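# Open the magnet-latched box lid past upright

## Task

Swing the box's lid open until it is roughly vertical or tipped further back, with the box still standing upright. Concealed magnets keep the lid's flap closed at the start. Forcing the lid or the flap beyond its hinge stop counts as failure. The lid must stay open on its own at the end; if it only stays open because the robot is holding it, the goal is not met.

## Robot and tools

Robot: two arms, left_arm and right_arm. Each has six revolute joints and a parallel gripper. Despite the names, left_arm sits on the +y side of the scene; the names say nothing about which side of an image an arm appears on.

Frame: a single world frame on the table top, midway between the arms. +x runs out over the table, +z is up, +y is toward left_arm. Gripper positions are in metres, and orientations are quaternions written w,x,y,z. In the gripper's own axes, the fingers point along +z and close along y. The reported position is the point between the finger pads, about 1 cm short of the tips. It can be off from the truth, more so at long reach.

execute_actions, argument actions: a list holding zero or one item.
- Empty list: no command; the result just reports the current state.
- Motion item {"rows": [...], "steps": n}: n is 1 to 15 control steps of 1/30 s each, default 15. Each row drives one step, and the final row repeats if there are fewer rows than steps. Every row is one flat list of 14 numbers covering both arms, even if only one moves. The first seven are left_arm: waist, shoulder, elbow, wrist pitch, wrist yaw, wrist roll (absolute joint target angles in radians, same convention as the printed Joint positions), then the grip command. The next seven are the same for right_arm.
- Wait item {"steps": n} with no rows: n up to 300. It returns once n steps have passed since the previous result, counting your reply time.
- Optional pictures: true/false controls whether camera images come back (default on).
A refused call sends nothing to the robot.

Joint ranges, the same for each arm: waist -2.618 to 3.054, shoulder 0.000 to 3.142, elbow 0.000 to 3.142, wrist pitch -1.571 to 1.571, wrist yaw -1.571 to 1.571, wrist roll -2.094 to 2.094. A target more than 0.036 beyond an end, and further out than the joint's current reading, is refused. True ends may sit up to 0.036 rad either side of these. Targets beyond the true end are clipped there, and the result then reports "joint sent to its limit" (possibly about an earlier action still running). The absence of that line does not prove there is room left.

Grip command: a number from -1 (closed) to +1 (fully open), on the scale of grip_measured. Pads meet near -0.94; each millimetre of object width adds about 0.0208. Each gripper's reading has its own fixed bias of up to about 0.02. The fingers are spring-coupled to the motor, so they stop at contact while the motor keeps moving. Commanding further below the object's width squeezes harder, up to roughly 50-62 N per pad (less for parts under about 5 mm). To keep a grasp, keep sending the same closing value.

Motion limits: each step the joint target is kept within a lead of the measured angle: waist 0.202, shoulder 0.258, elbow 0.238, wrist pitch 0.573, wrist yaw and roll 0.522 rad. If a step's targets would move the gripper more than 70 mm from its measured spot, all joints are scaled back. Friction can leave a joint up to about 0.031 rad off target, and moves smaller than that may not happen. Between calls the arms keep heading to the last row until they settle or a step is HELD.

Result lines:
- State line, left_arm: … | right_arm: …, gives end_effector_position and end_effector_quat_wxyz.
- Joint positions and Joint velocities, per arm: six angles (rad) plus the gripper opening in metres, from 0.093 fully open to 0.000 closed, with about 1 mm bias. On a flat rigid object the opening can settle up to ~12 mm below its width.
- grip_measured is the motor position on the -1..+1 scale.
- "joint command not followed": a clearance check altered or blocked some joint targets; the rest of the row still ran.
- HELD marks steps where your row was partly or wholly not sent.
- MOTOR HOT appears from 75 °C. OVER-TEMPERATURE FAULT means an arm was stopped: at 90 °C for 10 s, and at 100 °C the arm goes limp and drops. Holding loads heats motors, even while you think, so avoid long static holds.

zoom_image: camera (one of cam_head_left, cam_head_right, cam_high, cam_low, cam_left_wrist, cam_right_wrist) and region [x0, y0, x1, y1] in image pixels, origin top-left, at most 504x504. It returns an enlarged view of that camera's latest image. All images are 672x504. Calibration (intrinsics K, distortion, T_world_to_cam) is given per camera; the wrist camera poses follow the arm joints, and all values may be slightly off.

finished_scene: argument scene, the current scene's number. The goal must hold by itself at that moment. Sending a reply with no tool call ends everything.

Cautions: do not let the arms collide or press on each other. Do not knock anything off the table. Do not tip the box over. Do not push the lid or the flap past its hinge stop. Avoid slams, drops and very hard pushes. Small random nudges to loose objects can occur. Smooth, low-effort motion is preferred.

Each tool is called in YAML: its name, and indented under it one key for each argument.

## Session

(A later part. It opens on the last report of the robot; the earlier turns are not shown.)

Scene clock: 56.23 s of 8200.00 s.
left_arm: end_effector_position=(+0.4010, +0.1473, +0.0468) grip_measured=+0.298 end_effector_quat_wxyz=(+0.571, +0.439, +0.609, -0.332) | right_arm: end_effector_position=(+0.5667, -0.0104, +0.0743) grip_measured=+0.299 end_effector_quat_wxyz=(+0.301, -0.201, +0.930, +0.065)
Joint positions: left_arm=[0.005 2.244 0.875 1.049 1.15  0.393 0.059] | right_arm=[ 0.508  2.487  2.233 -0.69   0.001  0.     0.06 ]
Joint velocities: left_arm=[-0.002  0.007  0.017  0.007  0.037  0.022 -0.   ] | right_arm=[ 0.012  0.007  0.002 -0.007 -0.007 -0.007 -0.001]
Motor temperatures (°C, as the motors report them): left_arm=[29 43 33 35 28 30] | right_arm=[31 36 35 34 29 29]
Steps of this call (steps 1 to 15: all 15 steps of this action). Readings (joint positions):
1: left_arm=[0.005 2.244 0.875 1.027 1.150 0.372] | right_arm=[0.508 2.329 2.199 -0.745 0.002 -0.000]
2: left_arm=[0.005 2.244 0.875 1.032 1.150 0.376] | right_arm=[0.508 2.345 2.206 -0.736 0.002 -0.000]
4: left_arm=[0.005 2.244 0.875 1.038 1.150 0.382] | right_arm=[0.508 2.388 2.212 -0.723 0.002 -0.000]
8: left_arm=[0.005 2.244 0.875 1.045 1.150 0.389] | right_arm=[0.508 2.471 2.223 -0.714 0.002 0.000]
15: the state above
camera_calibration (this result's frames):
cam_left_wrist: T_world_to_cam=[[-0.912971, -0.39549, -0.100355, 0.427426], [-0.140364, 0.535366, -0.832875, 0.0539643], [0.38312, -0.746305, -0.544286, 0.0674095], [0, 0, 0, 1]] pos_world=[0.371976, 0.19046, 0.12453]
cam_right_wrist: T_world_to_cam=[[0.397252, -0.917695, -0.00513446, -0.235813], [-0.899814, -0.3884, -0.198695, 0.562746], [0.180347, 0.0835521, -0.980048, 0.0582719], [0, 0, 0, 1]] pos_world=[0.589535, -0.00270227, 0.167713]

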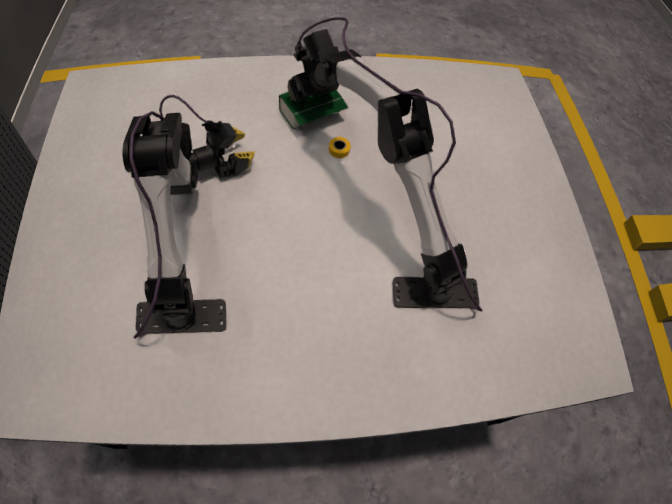

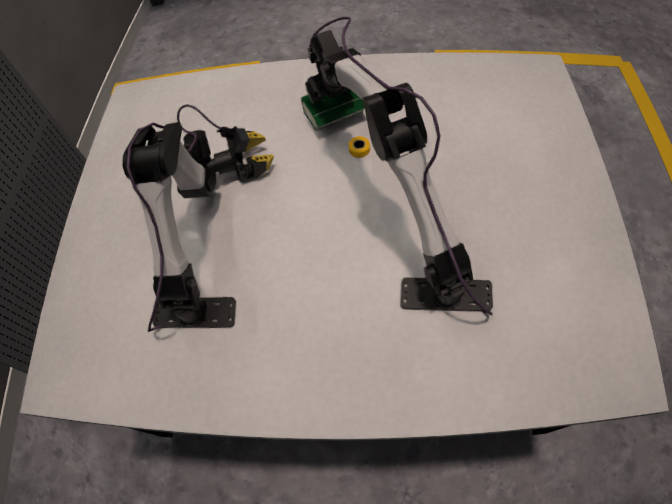

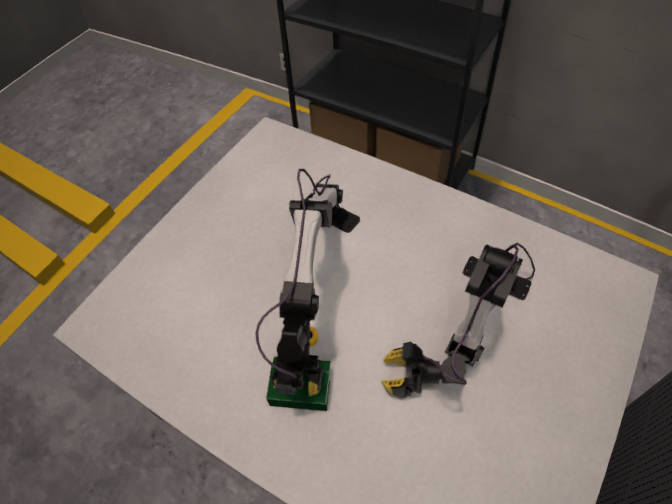

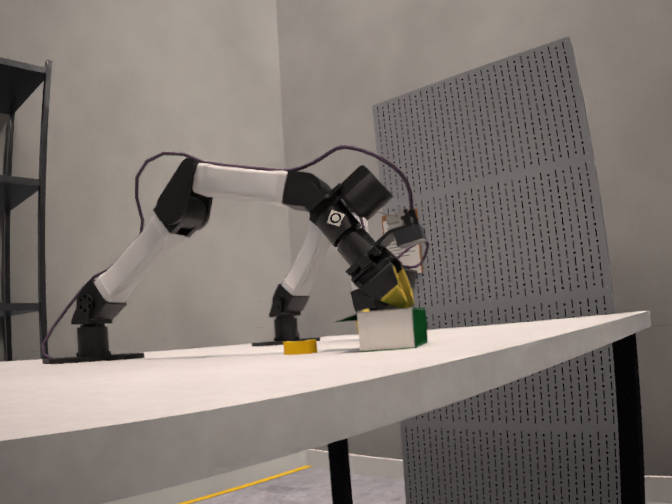

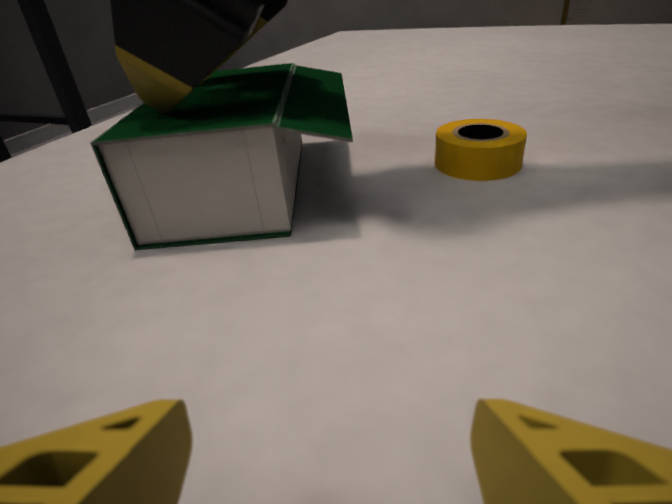

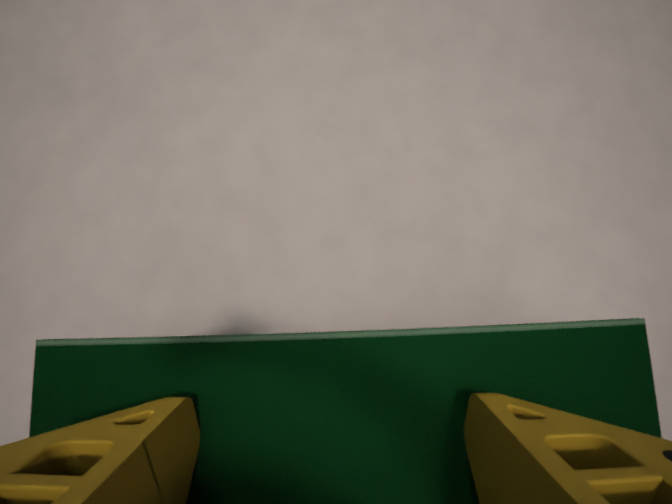

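execute_actions:
  actions:
    - {"rows":[[-0.08,2.5,1.5,0.7,1.0,0.3,1,0.5,2.55,2.215,-0.745,0,0,0.3]]}
  pictures: false

execute_actions:
  actions:
    - {"steps":15}

Scene clock: 61.17 s of 8200.00 s.
left_arm: end_effector_position=(+0.5316, +0.1106, +0.0676) grip_measured=+0.982 end_effector_quat_wxyz=(+0.582, +0.423, +0.618, -0.317) | right_arm: end_effector_position=(+0.5669, -0.0103, +0.0745) grip_measured=+0.299 end_effector_quat_wxyz=(+0.302, -0.201, +0.930, +0.065)
Joint positions: left_arm=[-0.082  2.481  1.5    0.746  1.018  0.302  0.092] | right_arm=[ 0.508  2.487  2.233 -0.689  0.001  0.     0.06 ]
Joint velocities: left_arm=[-0.007  0.007 -0.002 -0.168 -0.154 -0.007  0.001] | right_arm=[-0.002 -0.002  0.012 -0.007  0.007 -0.022  0.001]
Motor temperatures (°C, as the motors report them): left_arm=[29 44 33 36 28 30] | right_arm=[31 37 35 34 29 29]
Steps of this call (steps 1 to 15: the robot went on to your last target; steps 16 to 133: nothing new was sent; steps 134 to 148: all 15 steps of this action). Readings (joint positions):
134: left_arm=[0.000 2.263 0.901 1.026 1.146 0.386] | right_arm=[0.508 2.487 2.233 -0.689 0.001 0.000]
135: left_arm=[-0.011 2.306 0.965 0.990 1.134 0.364] | right_arm=[0.508 2.487 2.233 -0.689 0.001 0.000]
137: left_arm=[-0.038 2.379 1.130 0.914 1.127 0.307] | right_arm=[0.508 2.487 2.233 -0.689 0.001 0.000]
141: left_arm=[-0.080 2.482 1.436 0.791 1.053 0.302] | right_arm=[0.508 2.487 2.233 -0.689 0.001 0.000]
148: the state above

Scene clock: 61.67 s of 8200.00 s.
left_arm: end_effector_position=(+0.5317, +0.1112, +0.0640) grip_measured=+0.982 end_effector_quat_wxyz=(+0.576, +0.419, +0.626, -0.319) | right_arm: end_effector_position=(+0.5669, -0.0103, +0.0745) grip_measured=+0.299 end_effector_quat_wxyz=(+0.302, -0.201, +0.930, +0.065)
Joint positions: left_arm=[-0.082  2.481  1.5    0.725  1.011  0.302  0.092] | right_arm=[ 0.508  2.487  2.233 -0.689  0.001  0.     0.06 ]
Joint velocities: left_arm=[-0.022  0.002 -0.007 -0.007 -0.051  0.022 -0.001] | right_arm=[-0.002 -0.017 -0.002  0.051 -0.037  0.037 -0.001]
Motor temperatures (°C, as the motors report them): left_arm=[29 44 33 36 28 30] | right_arm=[31 37 35 34 29 29]
Steps of this call (steps 1 to 15: the robot went on to your last target). Readings (joint positions):
1: left_arm=[-0.082 2.481 1.500 0.741 1.016 0.302] | right_arm=[0.508 2.487 2.233 -0.689 0.001 0.000]
2: left_arm=[-0.082 2.481 1.500 0.739 1.015 0.302] | right_arm=[0.508 2.487 2.233 -0.689 0.001 0.000]
4: left_arm=[-0.082 2.481 1.500 0.733 1.014 0.302] | right_arm=[0.508 2.487 2.233 -0.689 0.001 0.000]
8: left_arm=[-0.082 2.481 1.500 0.728 1.012 0.302] | right_arm=[0.508 2.487 2.233 -0.689 0.001 0.000]
15: the state above
camera_calibration (this result's frames):
cam_left_wrist: T_world_to_cam=[[-0.890196, -0.447413, -0.0858693, 0.526945], [-0.183685, 0.52497, -0.831063, 0.130052], [0.416907, -0.724036, -0.549509, -0.0203258], [0, 0, 0, 1]] pos_world=[0.501446, 0.152772, 0.142161]
cam_right_wrist: T_world_to_cam=[[0.397257, -0.917693, -0.00515528, -0.235809], [-0.899607, -0.388306, -0.199817, 0.562965], [0.181368, 0.0840163, -0.97982, 0.0577957], [0, 0, 0, 1]] pos_world=[0.589642, -0.00265352, 0.167903]

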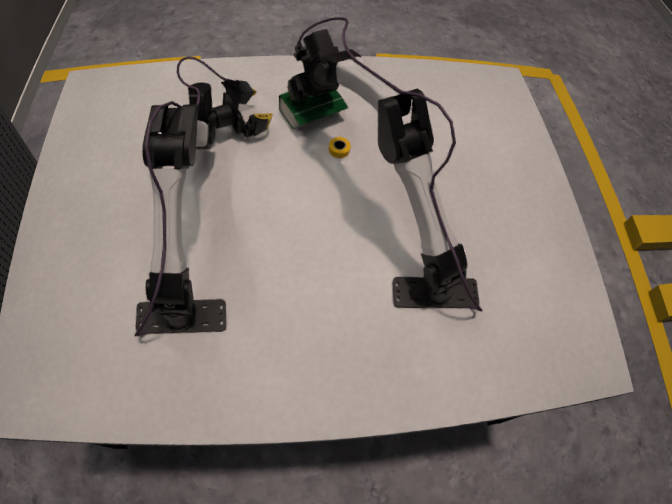

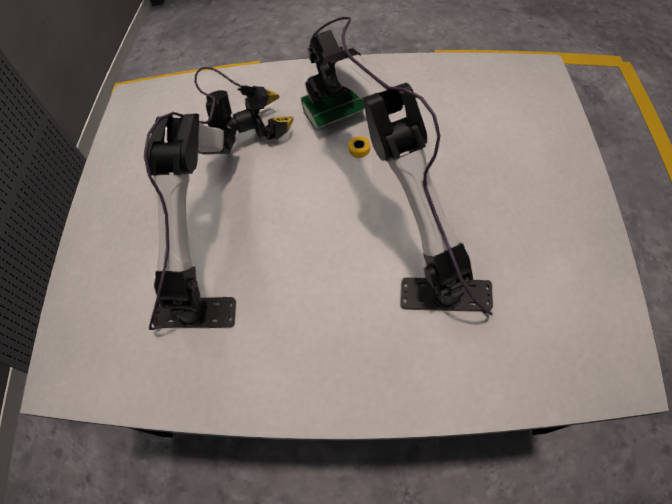

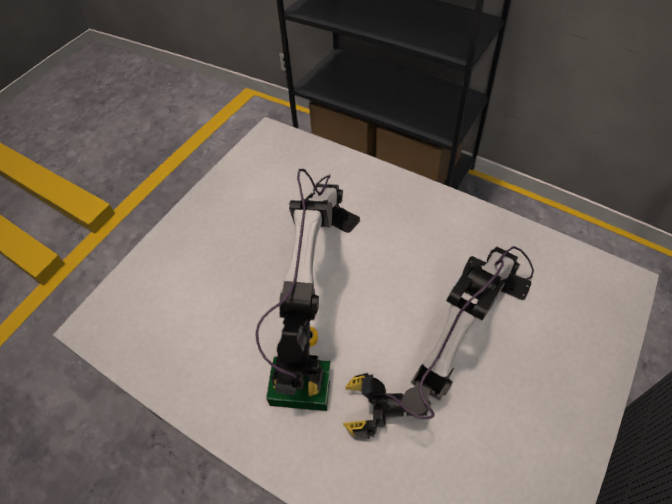

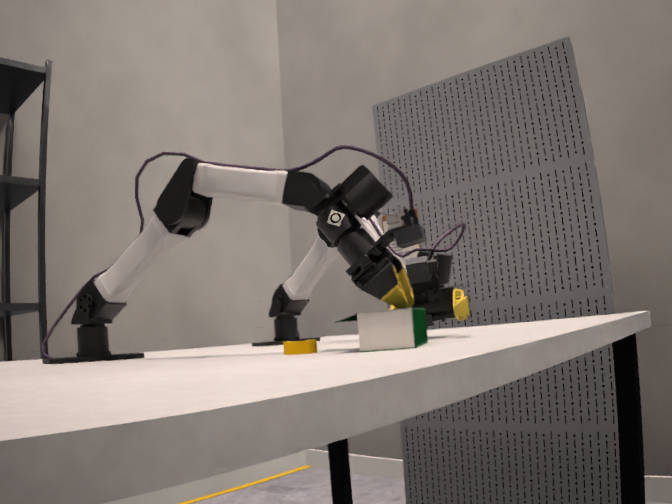

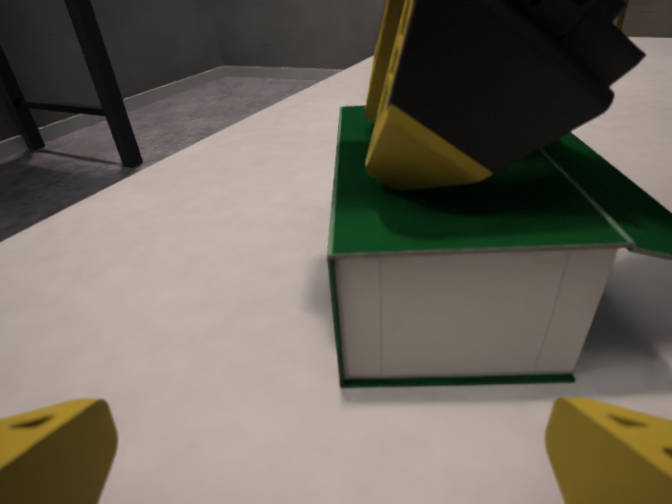

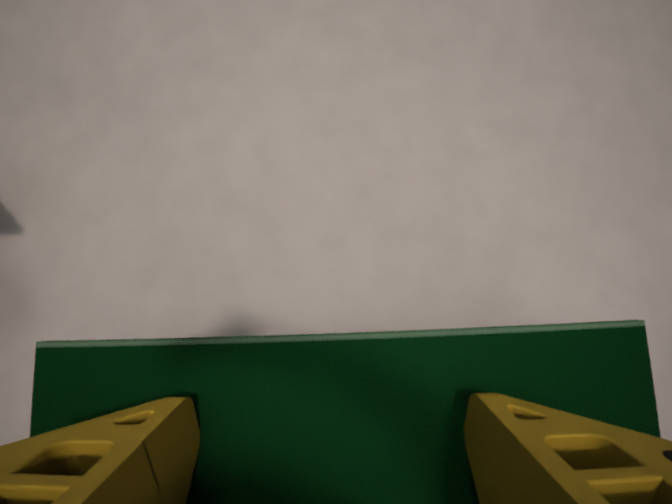

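execute_actions:
  actions:
    - {"rows":[[-0.123,2.47,1.3,0.85,0.97,0.3,1,0.5,2.55,2.215,-0.745,0,0,0.3]]}

execute_actions:
  actions:
    - {"rows":[[-0.21,2.57,1.54,0.7,0.9,0.3,1,0.5,2.55,2.215,-0.745,0,0,0.3]]}

Scene clock: 66.53 s of 8200.00 s.
left_arm: end_effector_position=(+0.4962, +0.0961, +0.0396) grip_measured=+0.982 end_effector_quat_wxyz=(+0.563, +0.417, +0.633, -0.329) | right_arm: end_effector_position=(+0.5669, -0.0103, +0.0745) grip_measured=+0.299 end_effector_quat_wxyz=(+0.302, -0.201, +0.930, +0.065)
Joint positions: left_arm=[-0.118  2.456  1.328  0.853  0.988  0.285  0.092] | right_arm=[ 0.508  2.487  2.233 -0.689  0.001  0.     0.06 ]
Joint velocities: left_arm=[ 0.002  0.012 -0.012  0.037 -0.022 -0.022 -0.   ] | right_arm=[-0.012  0.017 -0.032  0.007 -0.007 -0.022  0.   ]
Motor temperatures (°C, as the motors report them): left_arm=[29 46 33 36 28 30] | right_arm=[31 39 36 34 29 29]
Steps of this call (steps 1 to 15: the robot went on to your last target; steps 16 to 131: nothing new was sent; steps 132 to 146: all 15 steps of this action). Readings (joint positions):
132: left_arm=[-0.085 2.475 1.470 0.753 0.999 0.301] | right_arm=[0.508 2.487 2.233 -0.689 0.001 0.000]
133: left_arm=[-0.088 2.460 1.418 0.784 0.994 0.301] | right_arm=[0.508 2.487 2.233 -0.689 0.001 0.000]
135: left_arm=[-0.102 2.455 1.350 0.810 0.991 0.301] | right_arm=[0.508 2.487 2.233 -0.689 0.001 0.000]
139: left_arm=[-0.118 2.456 1.330 0.842 0.991 0.285] | right_arm=[0.508 2.487 2.233 -0.689 0.001 0.000]
146: the state above
camera_calibration (this result's frames):
cam_left_wrist: T_world_to_cam=[[-0.897793, -0.436815, -0.0562088, 0.488058], [-0.205071, 0.527566, -0.824391, 0.121257], [0.38976, -0.728605, -0.563224, -0.0154364], [0, 0, 0, 1]] pos_world=[0.469058, 0.137974, 0.118702]
cam_right_wrist: T_world_to_cam=[[0.397257, -0.917693, -0.00515528, -0.235809], [-0.899607, -0.388306, -0.199817, 0.562965], [0.181368, 0.0840163, -0.97982, 0.0577957], [0, 0, 0, 1]] pos_world=[0.589642, -0.00265352, 0.167903]

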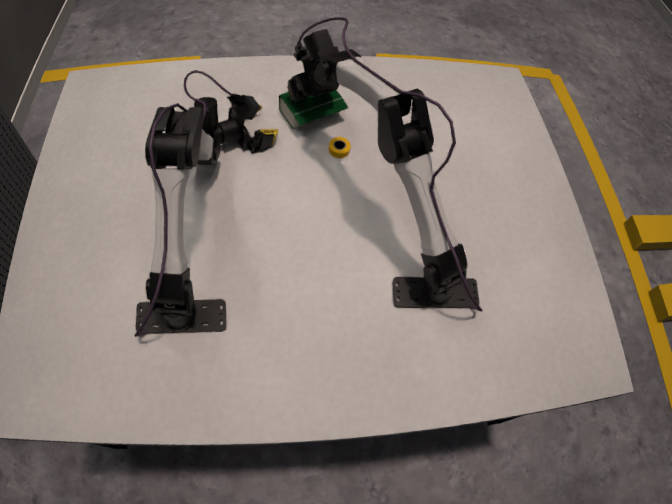

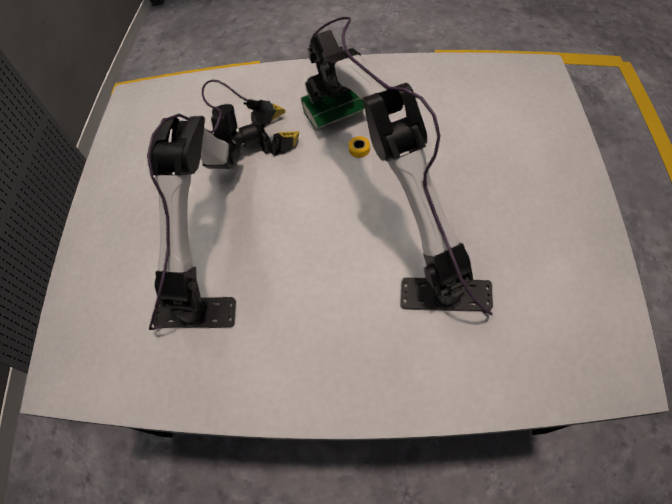

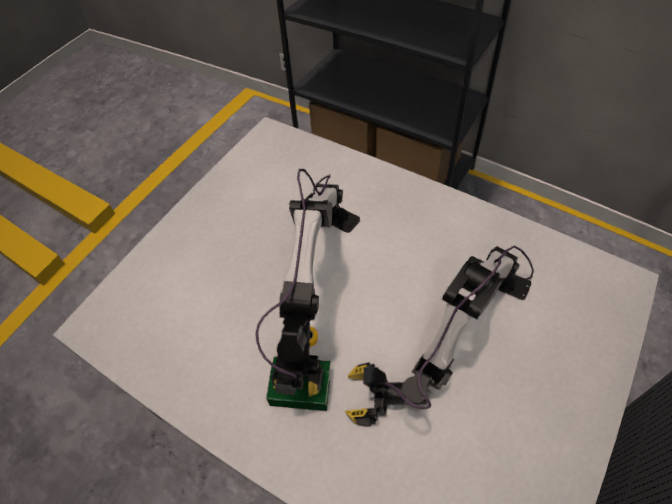

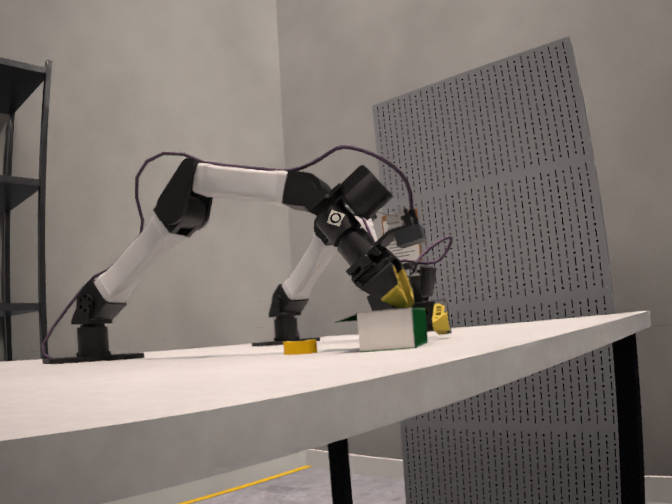

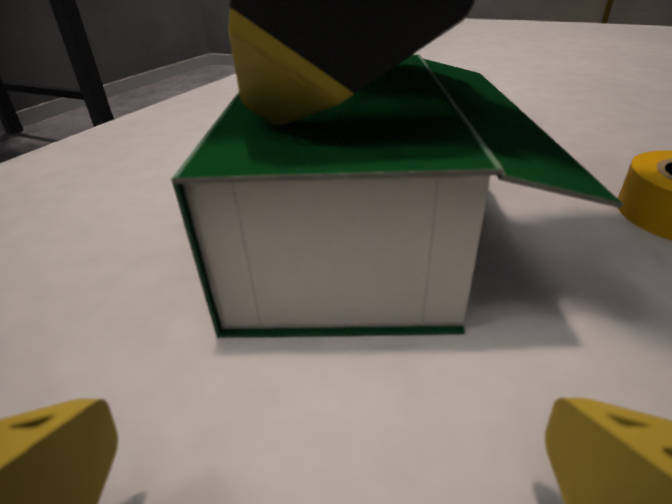

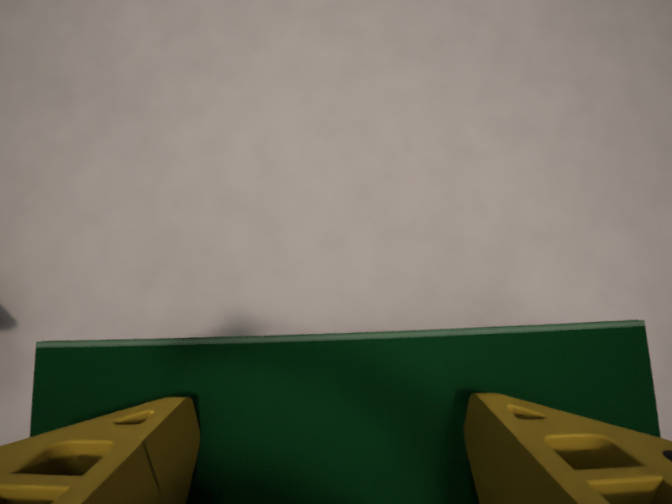

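Scene clock: 67.03 s of 8200.00 s.
left_arm: end_effector_position=(+0.5201, +0.0431, +0.0421) grip_measured=+0.982 end_effector_quat_wxyz=(+0.557, +0.434, +0.628, -0.327) | right_arm: end_effector_position=(+0.5674, -0.0106, +0.0747) grip_measured=+0.299 end_effector_quat_wxyz=(+0.302, -0.201, +0.930, +0.065)
Joint positions: left_arm=[-0.217  2.534  1.53   0.729  0.914  0.293  0.092] | right_arm=[ 0.507  2.487  2.233 -0.688  0.002  0.     0.06 ]
Joint velocities: left_arm=[-0.007 -0.002  0.017 -0.037 -0.066  0.051 -0.   ] | right_arm=[ 0.007 -0.012 -0.012 -0.051  0.051  0.007  0.   ]
Motor temperatures (°C, as the motors report them): left_arm=[29 46 34 36 28 30] | right_arm=[31 39 36 34 29 29]
Steps of this call (steps 1 to 15: all 15 steps of this action). Readings (joint positions):
1: left_arm=[-0.126 2.470 1.363 0.831 0.986 0.284] | right_arm=[0.508 2.487 2.233 -0.689 0.001 0.000]
2: left_arm=[-0.138 2.500 1.431 0.807 0.970 0.284] | right_arm=[0.508 2.487 2.233 -0.689 0.001 0.000]
4: left_arm=[-0.174 2.532 1.512 0.780 0.940 0.287] | right_arm=[0.508 2.487 2.233 -0.689 0.001 0.000]
8: left_arm=[-0.218 2.534 1.530 0.752 0.926 0.291] | right_arm=[0.507 2.487 2.233 -0.688 0.002 0.000]
15: the state above
camera_calibration (this result's frames):
cam_left_wrist: T_world_to_cam=[[-0.909084, -0.409638, -0.0759158, 0.492028], [-0.180701, 0.551891, -0.814103, 0.142023], [0.375385, -0.72637, -0.575737, -0.0540545], [0, 0, 0, 1]] pos_world=[0.49325, 0.0839088, 0.121853]
cam_right_wrist: T_world_to_cam=[[0.396359, -0.918083, -0.0048746, -0.235858], [-0.899685, -0.387347, -0.201317, 0.563479], [0.182937, 0.0841794, -0.979514, 0.0570383], [0, 0, 0, 1]] pos_world=[0.590003, -0.00307689, 0.168158]

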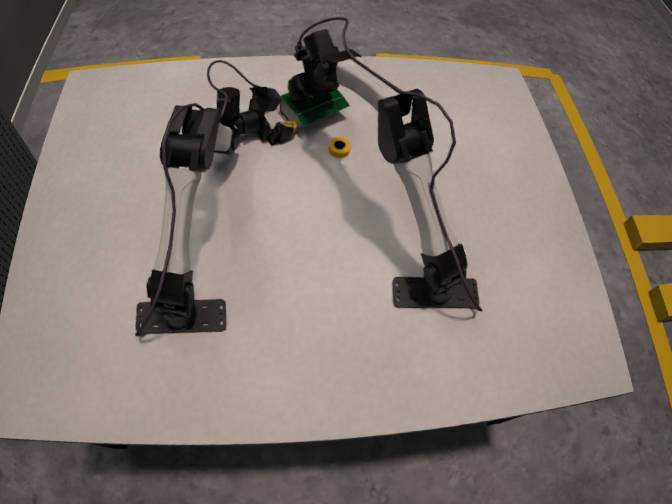

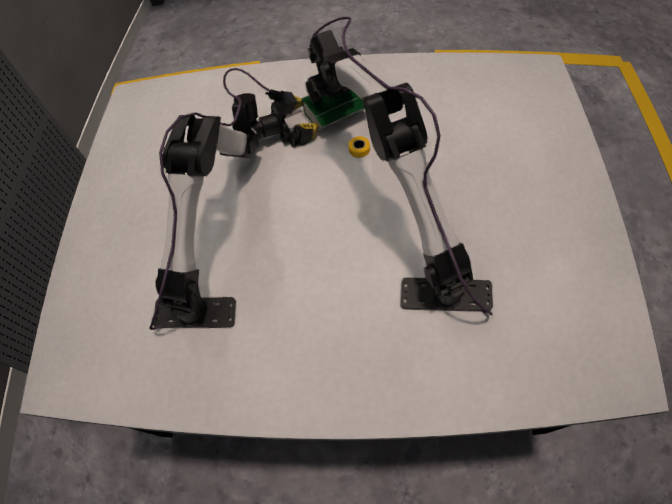

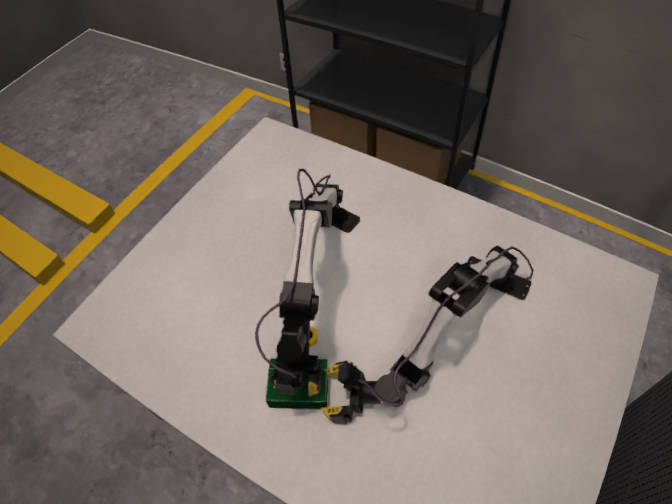

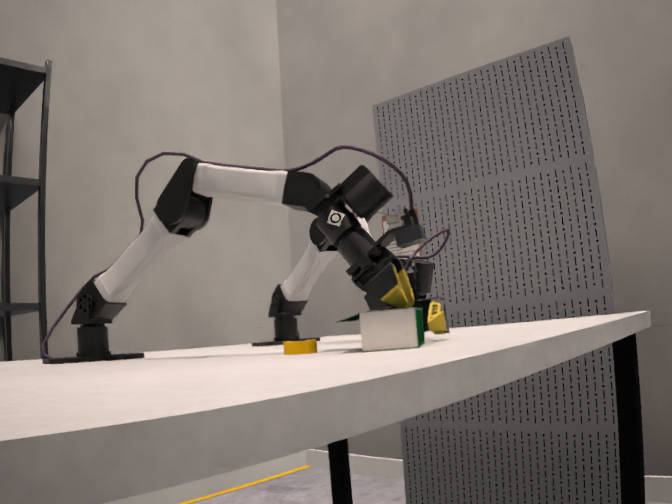

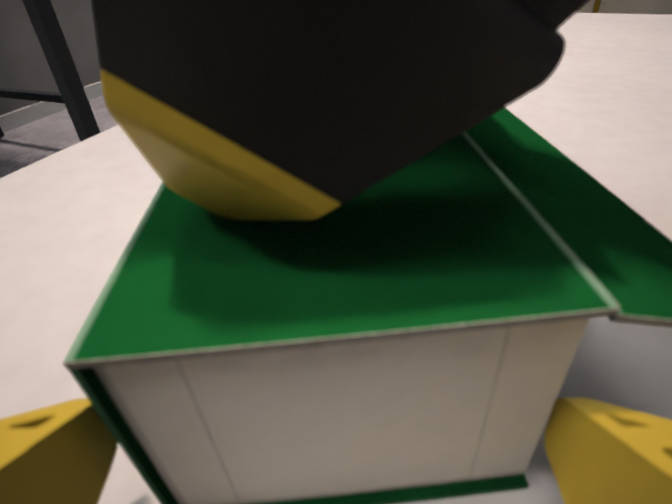

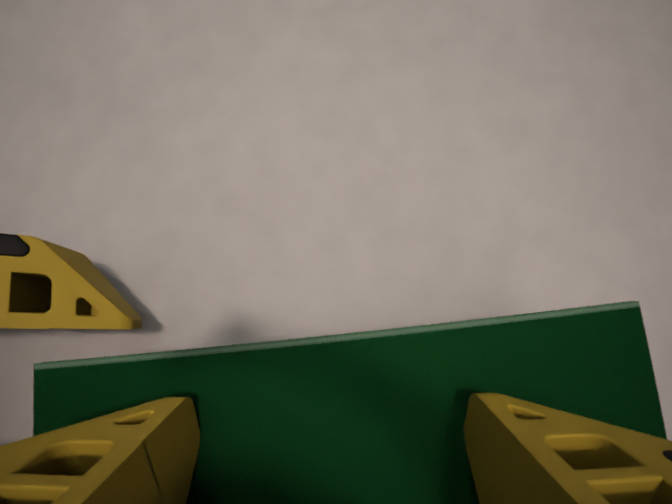

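execute_actions:
  actions:
    - {"rows":[[-0.2,2.54,1.46,0.76,0.88,0.3,1,0.5,2.55,2.215,-0.745,0,0,0.3]],"steps":10}
  pictures: false

execute_actions:
  actions:
    - {"rows":[[-0.25,2.58,1.55,0.7,0.82,0.3,1,0.5,2.55,2.215,-0.745,0,0,0.3]]}
  pictures: false

execute_actions:
  actions:
    - {"rows":[[-0.25,2.58,1.55,0.7,0.82,0.3,0.45,0.5,2.3,2.215,-0.745,0,0,-1]]}

Scene clock: 71.40 s of 8200.00 s.
left_arm: end_effector_position=(+0.5183, +0.0478, +0.0419) grip_measured=+0.982 end_effector_quat_wxyz=(+0.566, +0.429, +0.626, -0.321) | right_arm: end_effector_position=(+0.5674, -0.0106, +0.0747) grip_measured=+0.299 end_effector_quat_wxyz=(+0.302, -0.201, +0.930, +0.065)
Joint positions: left_arm=[-0.212  2.528  1.497  0.781  0.903  0.282  0.092] | right_arm=[ 0.507  2.487  2.233 -0.688  0.002  0.     0.06 ]
Joint velocities: left_arm=[-0.002 -0.007 -0.032 -0.051 -0.007 -0.037 -0.001] | right_arm=[-0.012 -0.007 -0.002  0.037 -0.037 -0.007 -0.001]
Motor temperatures (°C, as the motors report them): left_arm=[29 47 34 36 28 30] | right_arm=[31 40 36 34 29 29]
Steps of this call (steps 1 to 15: the robot went on to your last target; steps 16 to 121: nothing new was sent; steps 122 to 131: all 10 steps of this action). Readings (joint positions):
122: left_arm=[-0.217 2.534 1.523 0.733 0.907 0.293] | right_arm=[0.507 2.487 2.233 -0.688 0.002 0.000]
123: left_arm=[-0.215 2.531 1.513 0.747 0.906 0.289] | right_arm=[0.507 2.487 2.233 -0.688 0.002 0.000]
125: left_arm=[-0.213 2.528 1.503 0.764 0.905 0.285] | right_arm=[0.507 2.487 2.233 -0.688 0.002 0.000]
129: left_arm=[-0.212 2.528 1.498 0.779 0.904 0.282] | right_arm=[0.507 2.487 2.233 -0.688 0.002 0.000]
131: the state above

Scene clock: 71.90 s of 8200.00 s.
left_arm: end_effector_position=(+0.5247, +0.0308, +0.0420) grip_measured=+0.982 end_effector_quat_wxyz=(+0.565, +0.428, +0.634, -0.310) | right_arm: end_effector_position=(+0.5681, -0.0106, +0.0751) grip_measured=+0.299 end_effector_quat_wxyz=(+0.304, -0.200, +0.929, +0.064)
Joint positions: left_arm=[-0.248  2.54   1.541  0.741  0.845  0.286  0.092] | right_arm=[ 0.507  2.487  2.233 -0.685  0.003  0.     0.06 ]
Joint velocities: left_arm=[-0.022  0.012 -0.002 -0.022 -0.007 -0.007  0.   ] | right_arm=[-0.007  0.022 -0.002 -0.081  0.007 -0.037 -0.002]
Motor temperatures (°C, as the motors report them): left_arm=[29 47 34 36 28 30] | right_arm=[31 40 36 34 29 29]
Steps of this call (steps 1 to 15: all 15 steps of this action). Readings (joint positions):
1: left_arm=[-0.215 2.529 1.504 0.774 0.897 0.282] | right_arm=[0.507 2.487 2.233 -0.688 0.002 0.000]
2: left_arm=[-0.219 2.534 1.518 0.764 0.890 0.284] | right_arm=[0.507 2.487 2.233 -0.686 0.002 0.000]
4: left_arm=[-0.232 2.539 1.534 0.752 0.871 0.285] | right_arm=[0.507 2.487 2.233 -0.685 0.003 0.000]
8: left_arm=[-0.248 2.540 1.540 0.743 0.851 0.286] | right_arm=[0.507 2.487 2.233 -0.685 0.003 0.000]
15: the state above

Scene clock: 72.40 s of 8200.00 s.
left_arm: end_effector_position=(+0.5249, +0.0310, +0.0418) grip_measured=+0.621 end_effector_quat_wxyz=(+0.565, +0.427, +0.634, -0.310) | right_arm: end_effector_position=(+0.5558, -0.0161, +0.1936) grip_measured=-1.000 end_effector_quat_wxyz=(+0.380, -0.194, +0.901, +0.081)
Joint positions: left_arm=[-0.248  2.54   1.541  0.74   0.843  0.286  0.075] | right_arm=[ 0.507  2.27   2.217 -0.719  0.003  0.     0.   ]
Joint velocities: left_arm=[-0.007 -0.007  0.002 -0.051  0.007  0.037  0.001] | right_arm=[ 0.007  0.046 -0.002 -0.11   0.037 -0.066  0.   ]
Motor temperatures (°C, as the motors report them): left_arm=[29 47 34 36 28 30] | right_arm=[31 40 36 34 29 29]
Steps of this call (steps 1 to 15: all 15 steps of this action). Readings (joint positions):
1: left_arm=[-0.248 2.540 1.541 0.740 0.843 0.286] | right_arm=[0.507 2.473 2.229 -0.687 0.003 0.000]
2: left_arm=[-0.248 2.540 1.541 0.740 0.843 0.286] | right_arm=[0.507 2.455 2.221 -0.705 0.003 0.000]
4: left_arm=[-0.248 2.540 1.541 0.740 0.843 0.286] | right_arm=[0.507 2.402 2.217 -0.730 0.003 0.000]
8: left_arm=[-0.248 2.540 1.541 0.740 0.843 0.286] | right_arm=[0.507 2.291 2.217 -0.725 0.003 0.000]
15: the state above
camera_calibration (this result's frames):
cam_left_wrist: T_world_to_cam=[[-0.891486, -0.443486, -0.0925946, 0.483958], [-0.19166, 0.554369, -0.809902, 0.154816], [0.410512, -0.70427, -0.57921, -0.0838284], [0, 0, 0, 1]] pos_world=[0.495526, 0.0697655, 0.121643]
cam_right_wrist: T_world_to_cam=[[0.396602, -0.917963, -0.00712333, -0.235405], [-0.855949, -0.366983, -0.364246, 0.582439], [0.33175, 0.150558, -0.931275, 0.0851172], [0, 0, 0, 1]] pos_world=[0.563662, -0.0151633, 0.289742]

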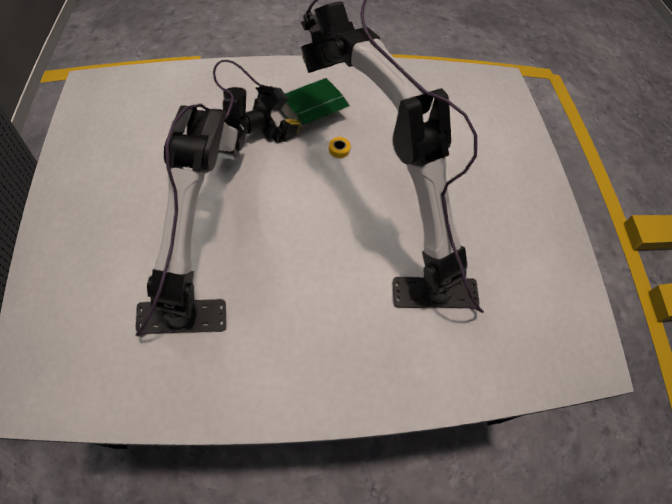

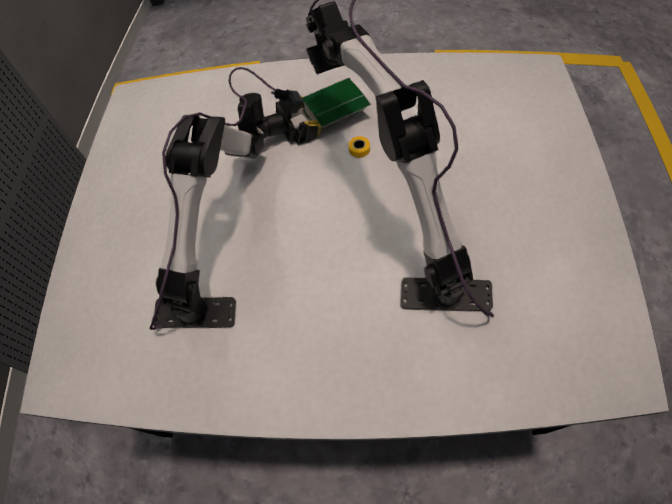

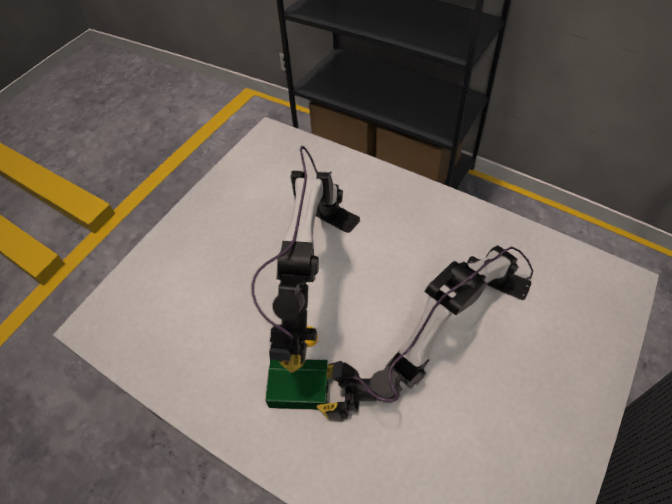

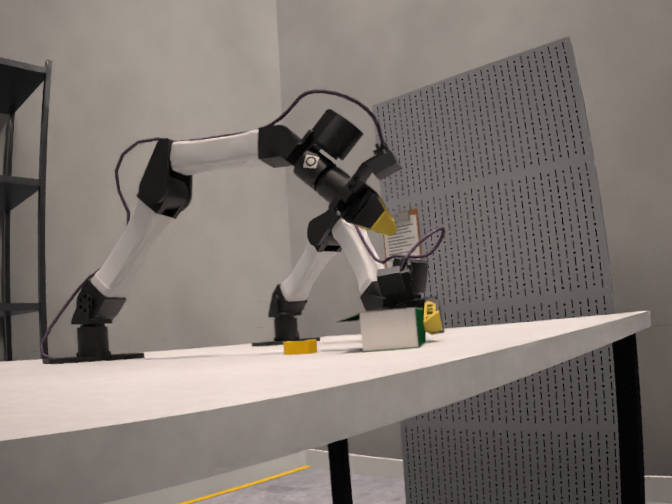

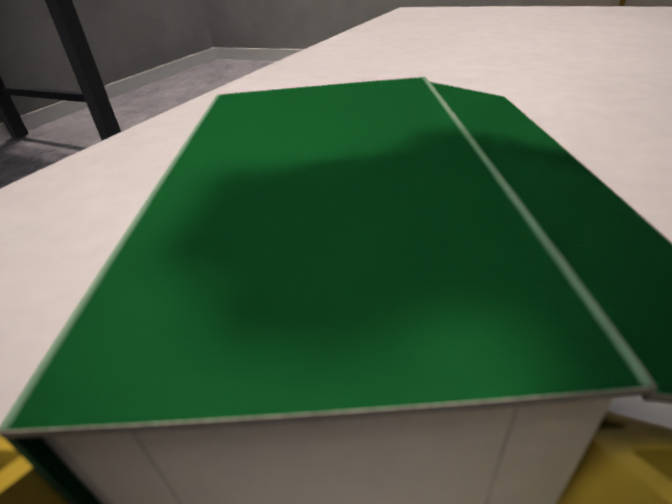

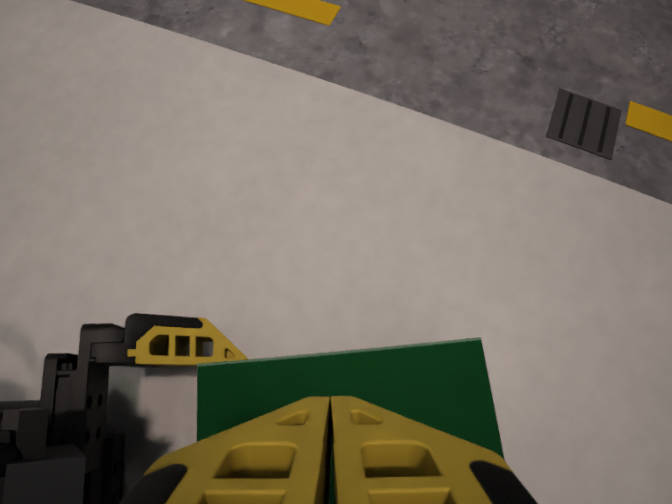

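execute_actions:
  actions:
    - {"rows":[[-0.25,2.58,1.55,0.7,0.82,0.3,0.45,0.44,1.9,0.9,0.65,0,0,-1]]}
  pictures: false

execute_actions:
  actions:
    - {"steps":20}
  pictures: false

execute_actions:
  actions:
    - {"rows":[[-0.25,2.58,1.55,0.7,0.82,0.3,0.45,0.44,2.05,0.9,0.65,0,0,-1]]}
  pictures: false

execute_actions:
  actions:
    - {"rows":[[-0.25,2.58,1.55,0.7,0.82,0.3,0.45,0.44,2.16,1.09,0.57,0,0,-1]]}

Scene clock: 79.47 s of 8200.00 s.
left_arm: end_effector_position=(+0.5249, +0.0310, +0.0418) grip_measured=+0.621 end_effector_quat_wxyz=(+0.565, +0.427, +0.634, -0.310) | right_arm: end_effector_position=(+0.5407, -0.0636, +0.3009) grip_measured=-1.000 end_effector_quat_wxyz=(+0.694, -0.127, +0.698, +0.126)
Joint positions: left_arm=[-0.248  2.54   1.541  0.74   0.843  0.286  0.075] | right_arm=[0.443 1.851 1.351 0.495 0.002 0.    0.   ]
Joint velocities: left_arm=[ 0.012  0.002  0.017 -0.022 -0.051 -0.081 -0.   ] | right_arm=[ 0.002  0.076 -1.726  0.784  0.022  0.037  0.   ]
Motor temperatures (°C, as the motors report them): left_arm=[29 48 35 36 28 30] | right_arm=[31 42 36 35 29 29]
Steps of this call (steps 1 to 15: the robot went on to your last target; steps 16 to 197: nothing new was sent; steps 198 to 212: all 15 steps of this action). Readings (joint positions):
198: left_arm=[-0.248 2.540 1.541 0.740 0.843 0.286] | right_arm=[0.505 2.254 2.185 -0.679 0.002 0.000]
199: left_arm=[-0.248 2.540 1.541 0.740 0.843 0.286] | right_arm=[0.502 2.226 2.136 -0.625 0.002 0.000]
201: left_arm=[-0.248 2.540 1.541 0.740 0.843 0.286] | right_arm=[0.491 2.158 2.044 -0.521 0.002 0.000]
205: left_arm=[-0.248 2.540 1.541 0.740 0.843 0.286] | right_arm=[0.463 1.979 1.819 -0.202 0.002 0.000]
212: the state above

Scene clock: 80.13 s of 8200.00 s.
left_arm: end_effector_position=(+0.5249, +0.0310, +0.0418) grip_measured=+0.621 end_effector_quat_wxyz=(+0.565, +0.427, +0.634, -0.310) | right_arm: end_effector_position=(+0.4820, -0.0859, +0.1058) grip_measured=-1.000 end_effector_quat_wxyz=(+0.562, -0.147, +0.808, +0.102)
Joint positions: left_arm=[-0.248  2.54   1.541  0.74   0.843  0.286  0.075] | right_arm=[0.443 1.901 0.905 0.641 0.002 0.    0.   ]
Joint velocities: left_arm=[ 0.002 -0.022 -0.007  0.007  0.007  0.007  0.   ] | right_arm=[ 0.002 -0.012 -0.012  0.007 -0.081 -0.095  0.   ]
Motor temperatures (°C, as the motors report them): left_arm=[29 48 35 36 28 30] | right_arm=[31 42 36 35 29 29]
Steps of this call (steps 1 to 20: the robot went on to your last target). Readings (joint positions):
1: left_arm=[-0.248 2.540 1.541 0.740 0.843 0.286] | right_arm=[0.443 1.854 1.292 0.519 0.002 0.000]
2: left_arm=[-0.248 2.540 1.541 0.740 0.843 0.286] | right_arm=[0.443 1.857 1.235 0.537 0.002 0.000]
4: left_arm=[-0.248 2.540 1.541 0.740 0.843 0.286] | right_arm=[0.443 1.863 1.122 0.563 0.002 0.000]
8: left_arm=[-0.248 2.540 1.541 0.740 0.843 0.286] | right_arm=[0.443 1.882 0.933 0.589 0.002 0.000]
20: the state above

Scene clock: 80.63 s of 8200.00 s.
left_arm: end_effector_position=(+0.5249, +0.0310, +0.0418) grip_measured=+0.621 end_effector_quat_wxyz=(+0.565, +0.427, +0.634, -0.310) | right_arm: end_effector_position=(+0.4784, -0.0872, +0.0389) grip_measured=-1.000 end_effector_quat_wxyz=(+0.509, -0.153, +0.842, +0.092)
Joint positions: left_arm=[-0.248  2.54   1.541  0.74   0.843  0.286  0.075] | right_arm=[0.443 2.044 0.908 0.651 0.002 0.    0.   ]
Joint velocities: left_arm=[ 0.002  0.007 -0.007 -0.037  0.037  0.051 -0.   ] | right_arm=[-0.012 -0.022 -0.007 -0.022 -0.022 -0.051  0.   ]
Motor temperatures (°C, as the motors report them): left_arm=[29 48 35 36 28 30] | right_arm=[31 42 36 36 29 29]
Steps of this call (steps 1 to 15: all 15 steps of this action). Readings (joint positions):
1: left_arm=[-0.248 2.540 1.541 0.740 0.843 0.286] | right_arm=[0.443 1.914 0.905 0.653 0.002 0.000]
2: left_arm=[-0.248 2.540 1.541 0.740 0.843 0.286] | right_arm=[0.443 1.937 0.908 0.673 0.002 0.000]
4: left_arm=[-0.248 2.540 1.541 0.740 0.843 0.286] | right_arm=[0.443 1.989 0.908 0.678 0.002 0.000]
8: left_arm=[-0.248 2.540 1.541 0.740 0.843 0.286] | right_arm=[0.443 2.043 0.908 0.648 0.002 0.000]
15: the state above

Scene clock: 81.13 s of 8200.00 s.
left_arm: end_effector_position=(+0.5268, +0.0319, +0.0420) grip_measured=+0.621 end_effector_quat_wxyz=(+0.566, +0.425, +0.637, -0.307) | right_arm: end_effector_position=(+0.5125, -0.0743, +0.0429) grip_measured=-1.000 end_effector_quat_wxyz=(+0.516, -0.153, +0.838, +0.093)
Joint positions: left_arm=[-0.247  2.54   1.543  0.74   0.833  0.285  0.075] | right_arm=[ 0.443  2.134  1.071  0.597  0.002 -0.     0.   ]
Joint velocities: left_arm=[-0.012 -0.012 -0.017 -0.066 -0.095 -0.007 -0.   ] | right_arm=[ 0.017 -0.012 -0.007 -0.11   0.007 -0.022  0.   ]
Motor temperatures (°C, as the motors report them): left_arm=[29 48 35 36 28 30] | right_arm=[31 42 36 36 29 29]
Steps of this call (steps 1 to 15: all 15 steps of this action). Readings (joint positions):
1: left_arm=[-0.248 2.540 1.541 0.740 0.843 0.286] | right_arm=[0.443 2.056 0.936 0.631 0.002 0.000]
2: left_arm=[-0.248 2.540 1.541 0.740 0.843 0.286] | right_arm=[0.443 2.087 0.988 0.617 0.002 0.000]
4: left_arm=[-0.247 2.540 1.543 0.740 0.834 0.285] | right_arm=[0.443 2.128 1.055 0.609 0.002 -0.000]
8: left_arm=[-0.247 2.540 1.543 0.740 0.833 0.285] | right_arm=[0.443 2.134 1.071 0.602 0.002 -0.000]
15: the state above
camera_calibration (this result's frames):
cam_left_wrist: T_world_to_cam=[[-0.886868, -0.452444, -0.0935953, 0.483926], [-0.197029, 0.553595, -0.809143, 0.157602], [0.417906, -0.699162, -0.58011, -0.0878398], [0, 0, 0, 1]] pos_world=[0.496939, 0.0702874, 0.121859]
cam_right_wrist: T_world_to_cam=[[0.34027, -0.94025, -0.0120807, -0.245295], [-0.73471, -0.257824, -0.627478, 0.426348], [0.586871, 0.222388, -0.778541, -0.164107], [0, 0, 0, 1]] pos_world=[0.493018, -0.0842198, 0.136797]

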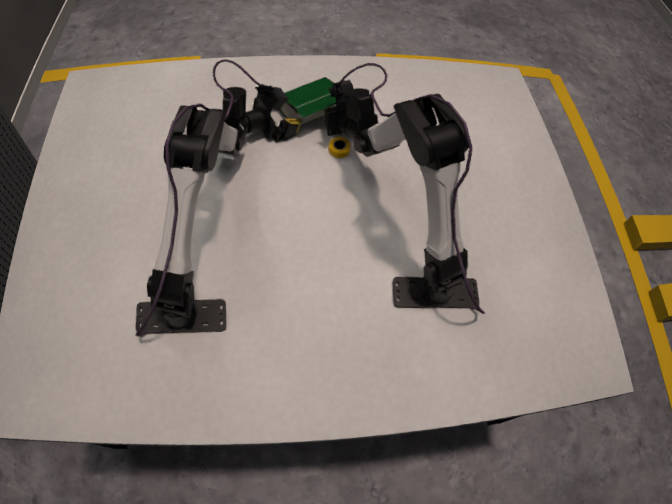

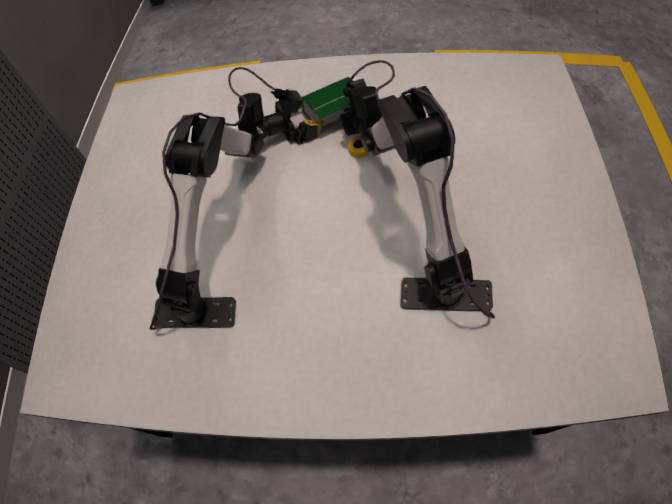

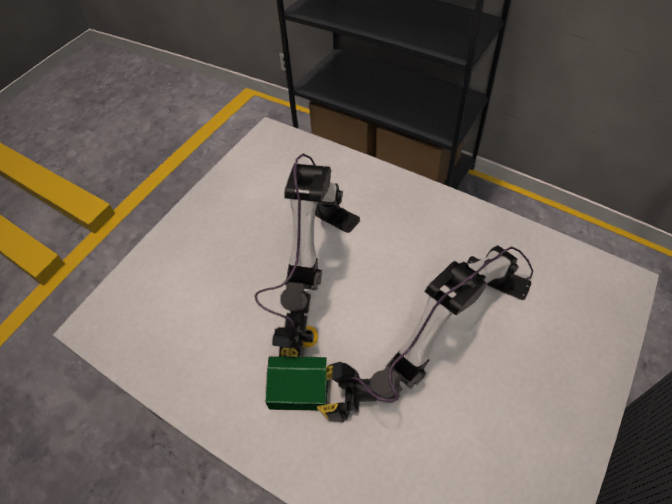

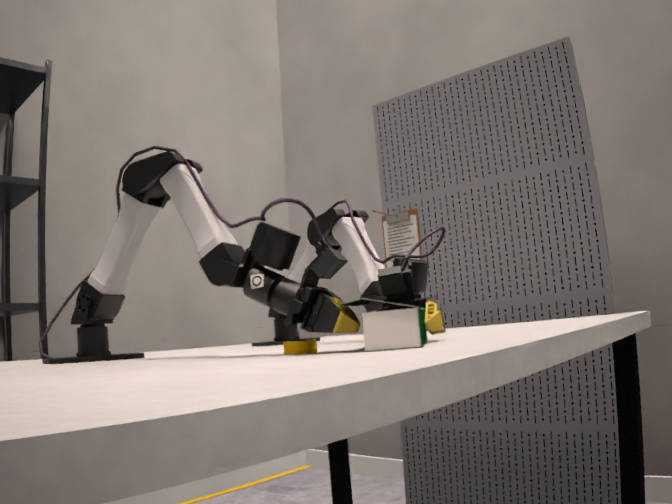

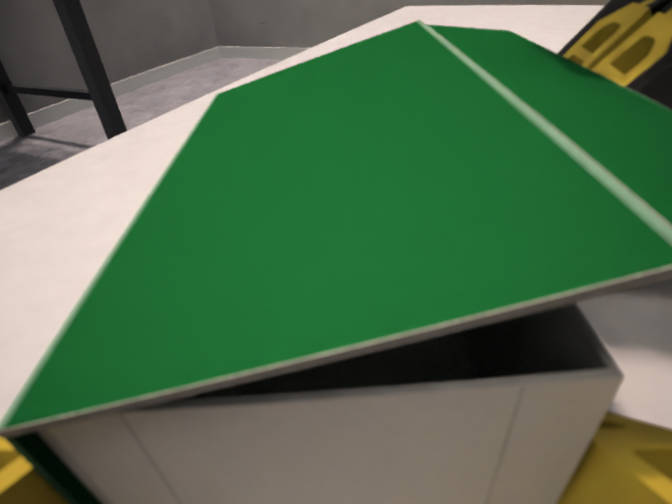

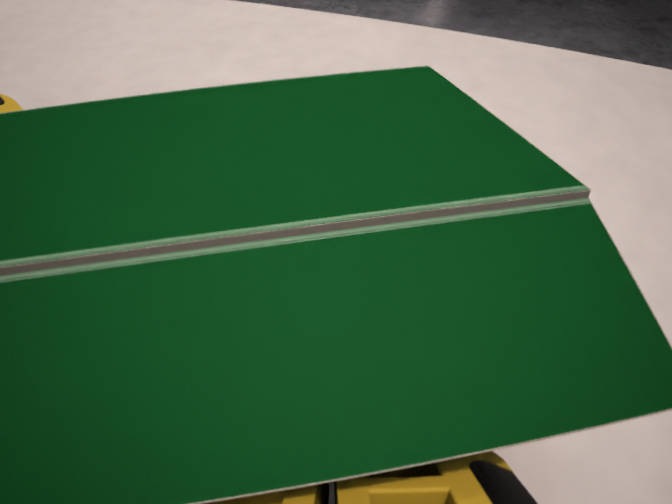

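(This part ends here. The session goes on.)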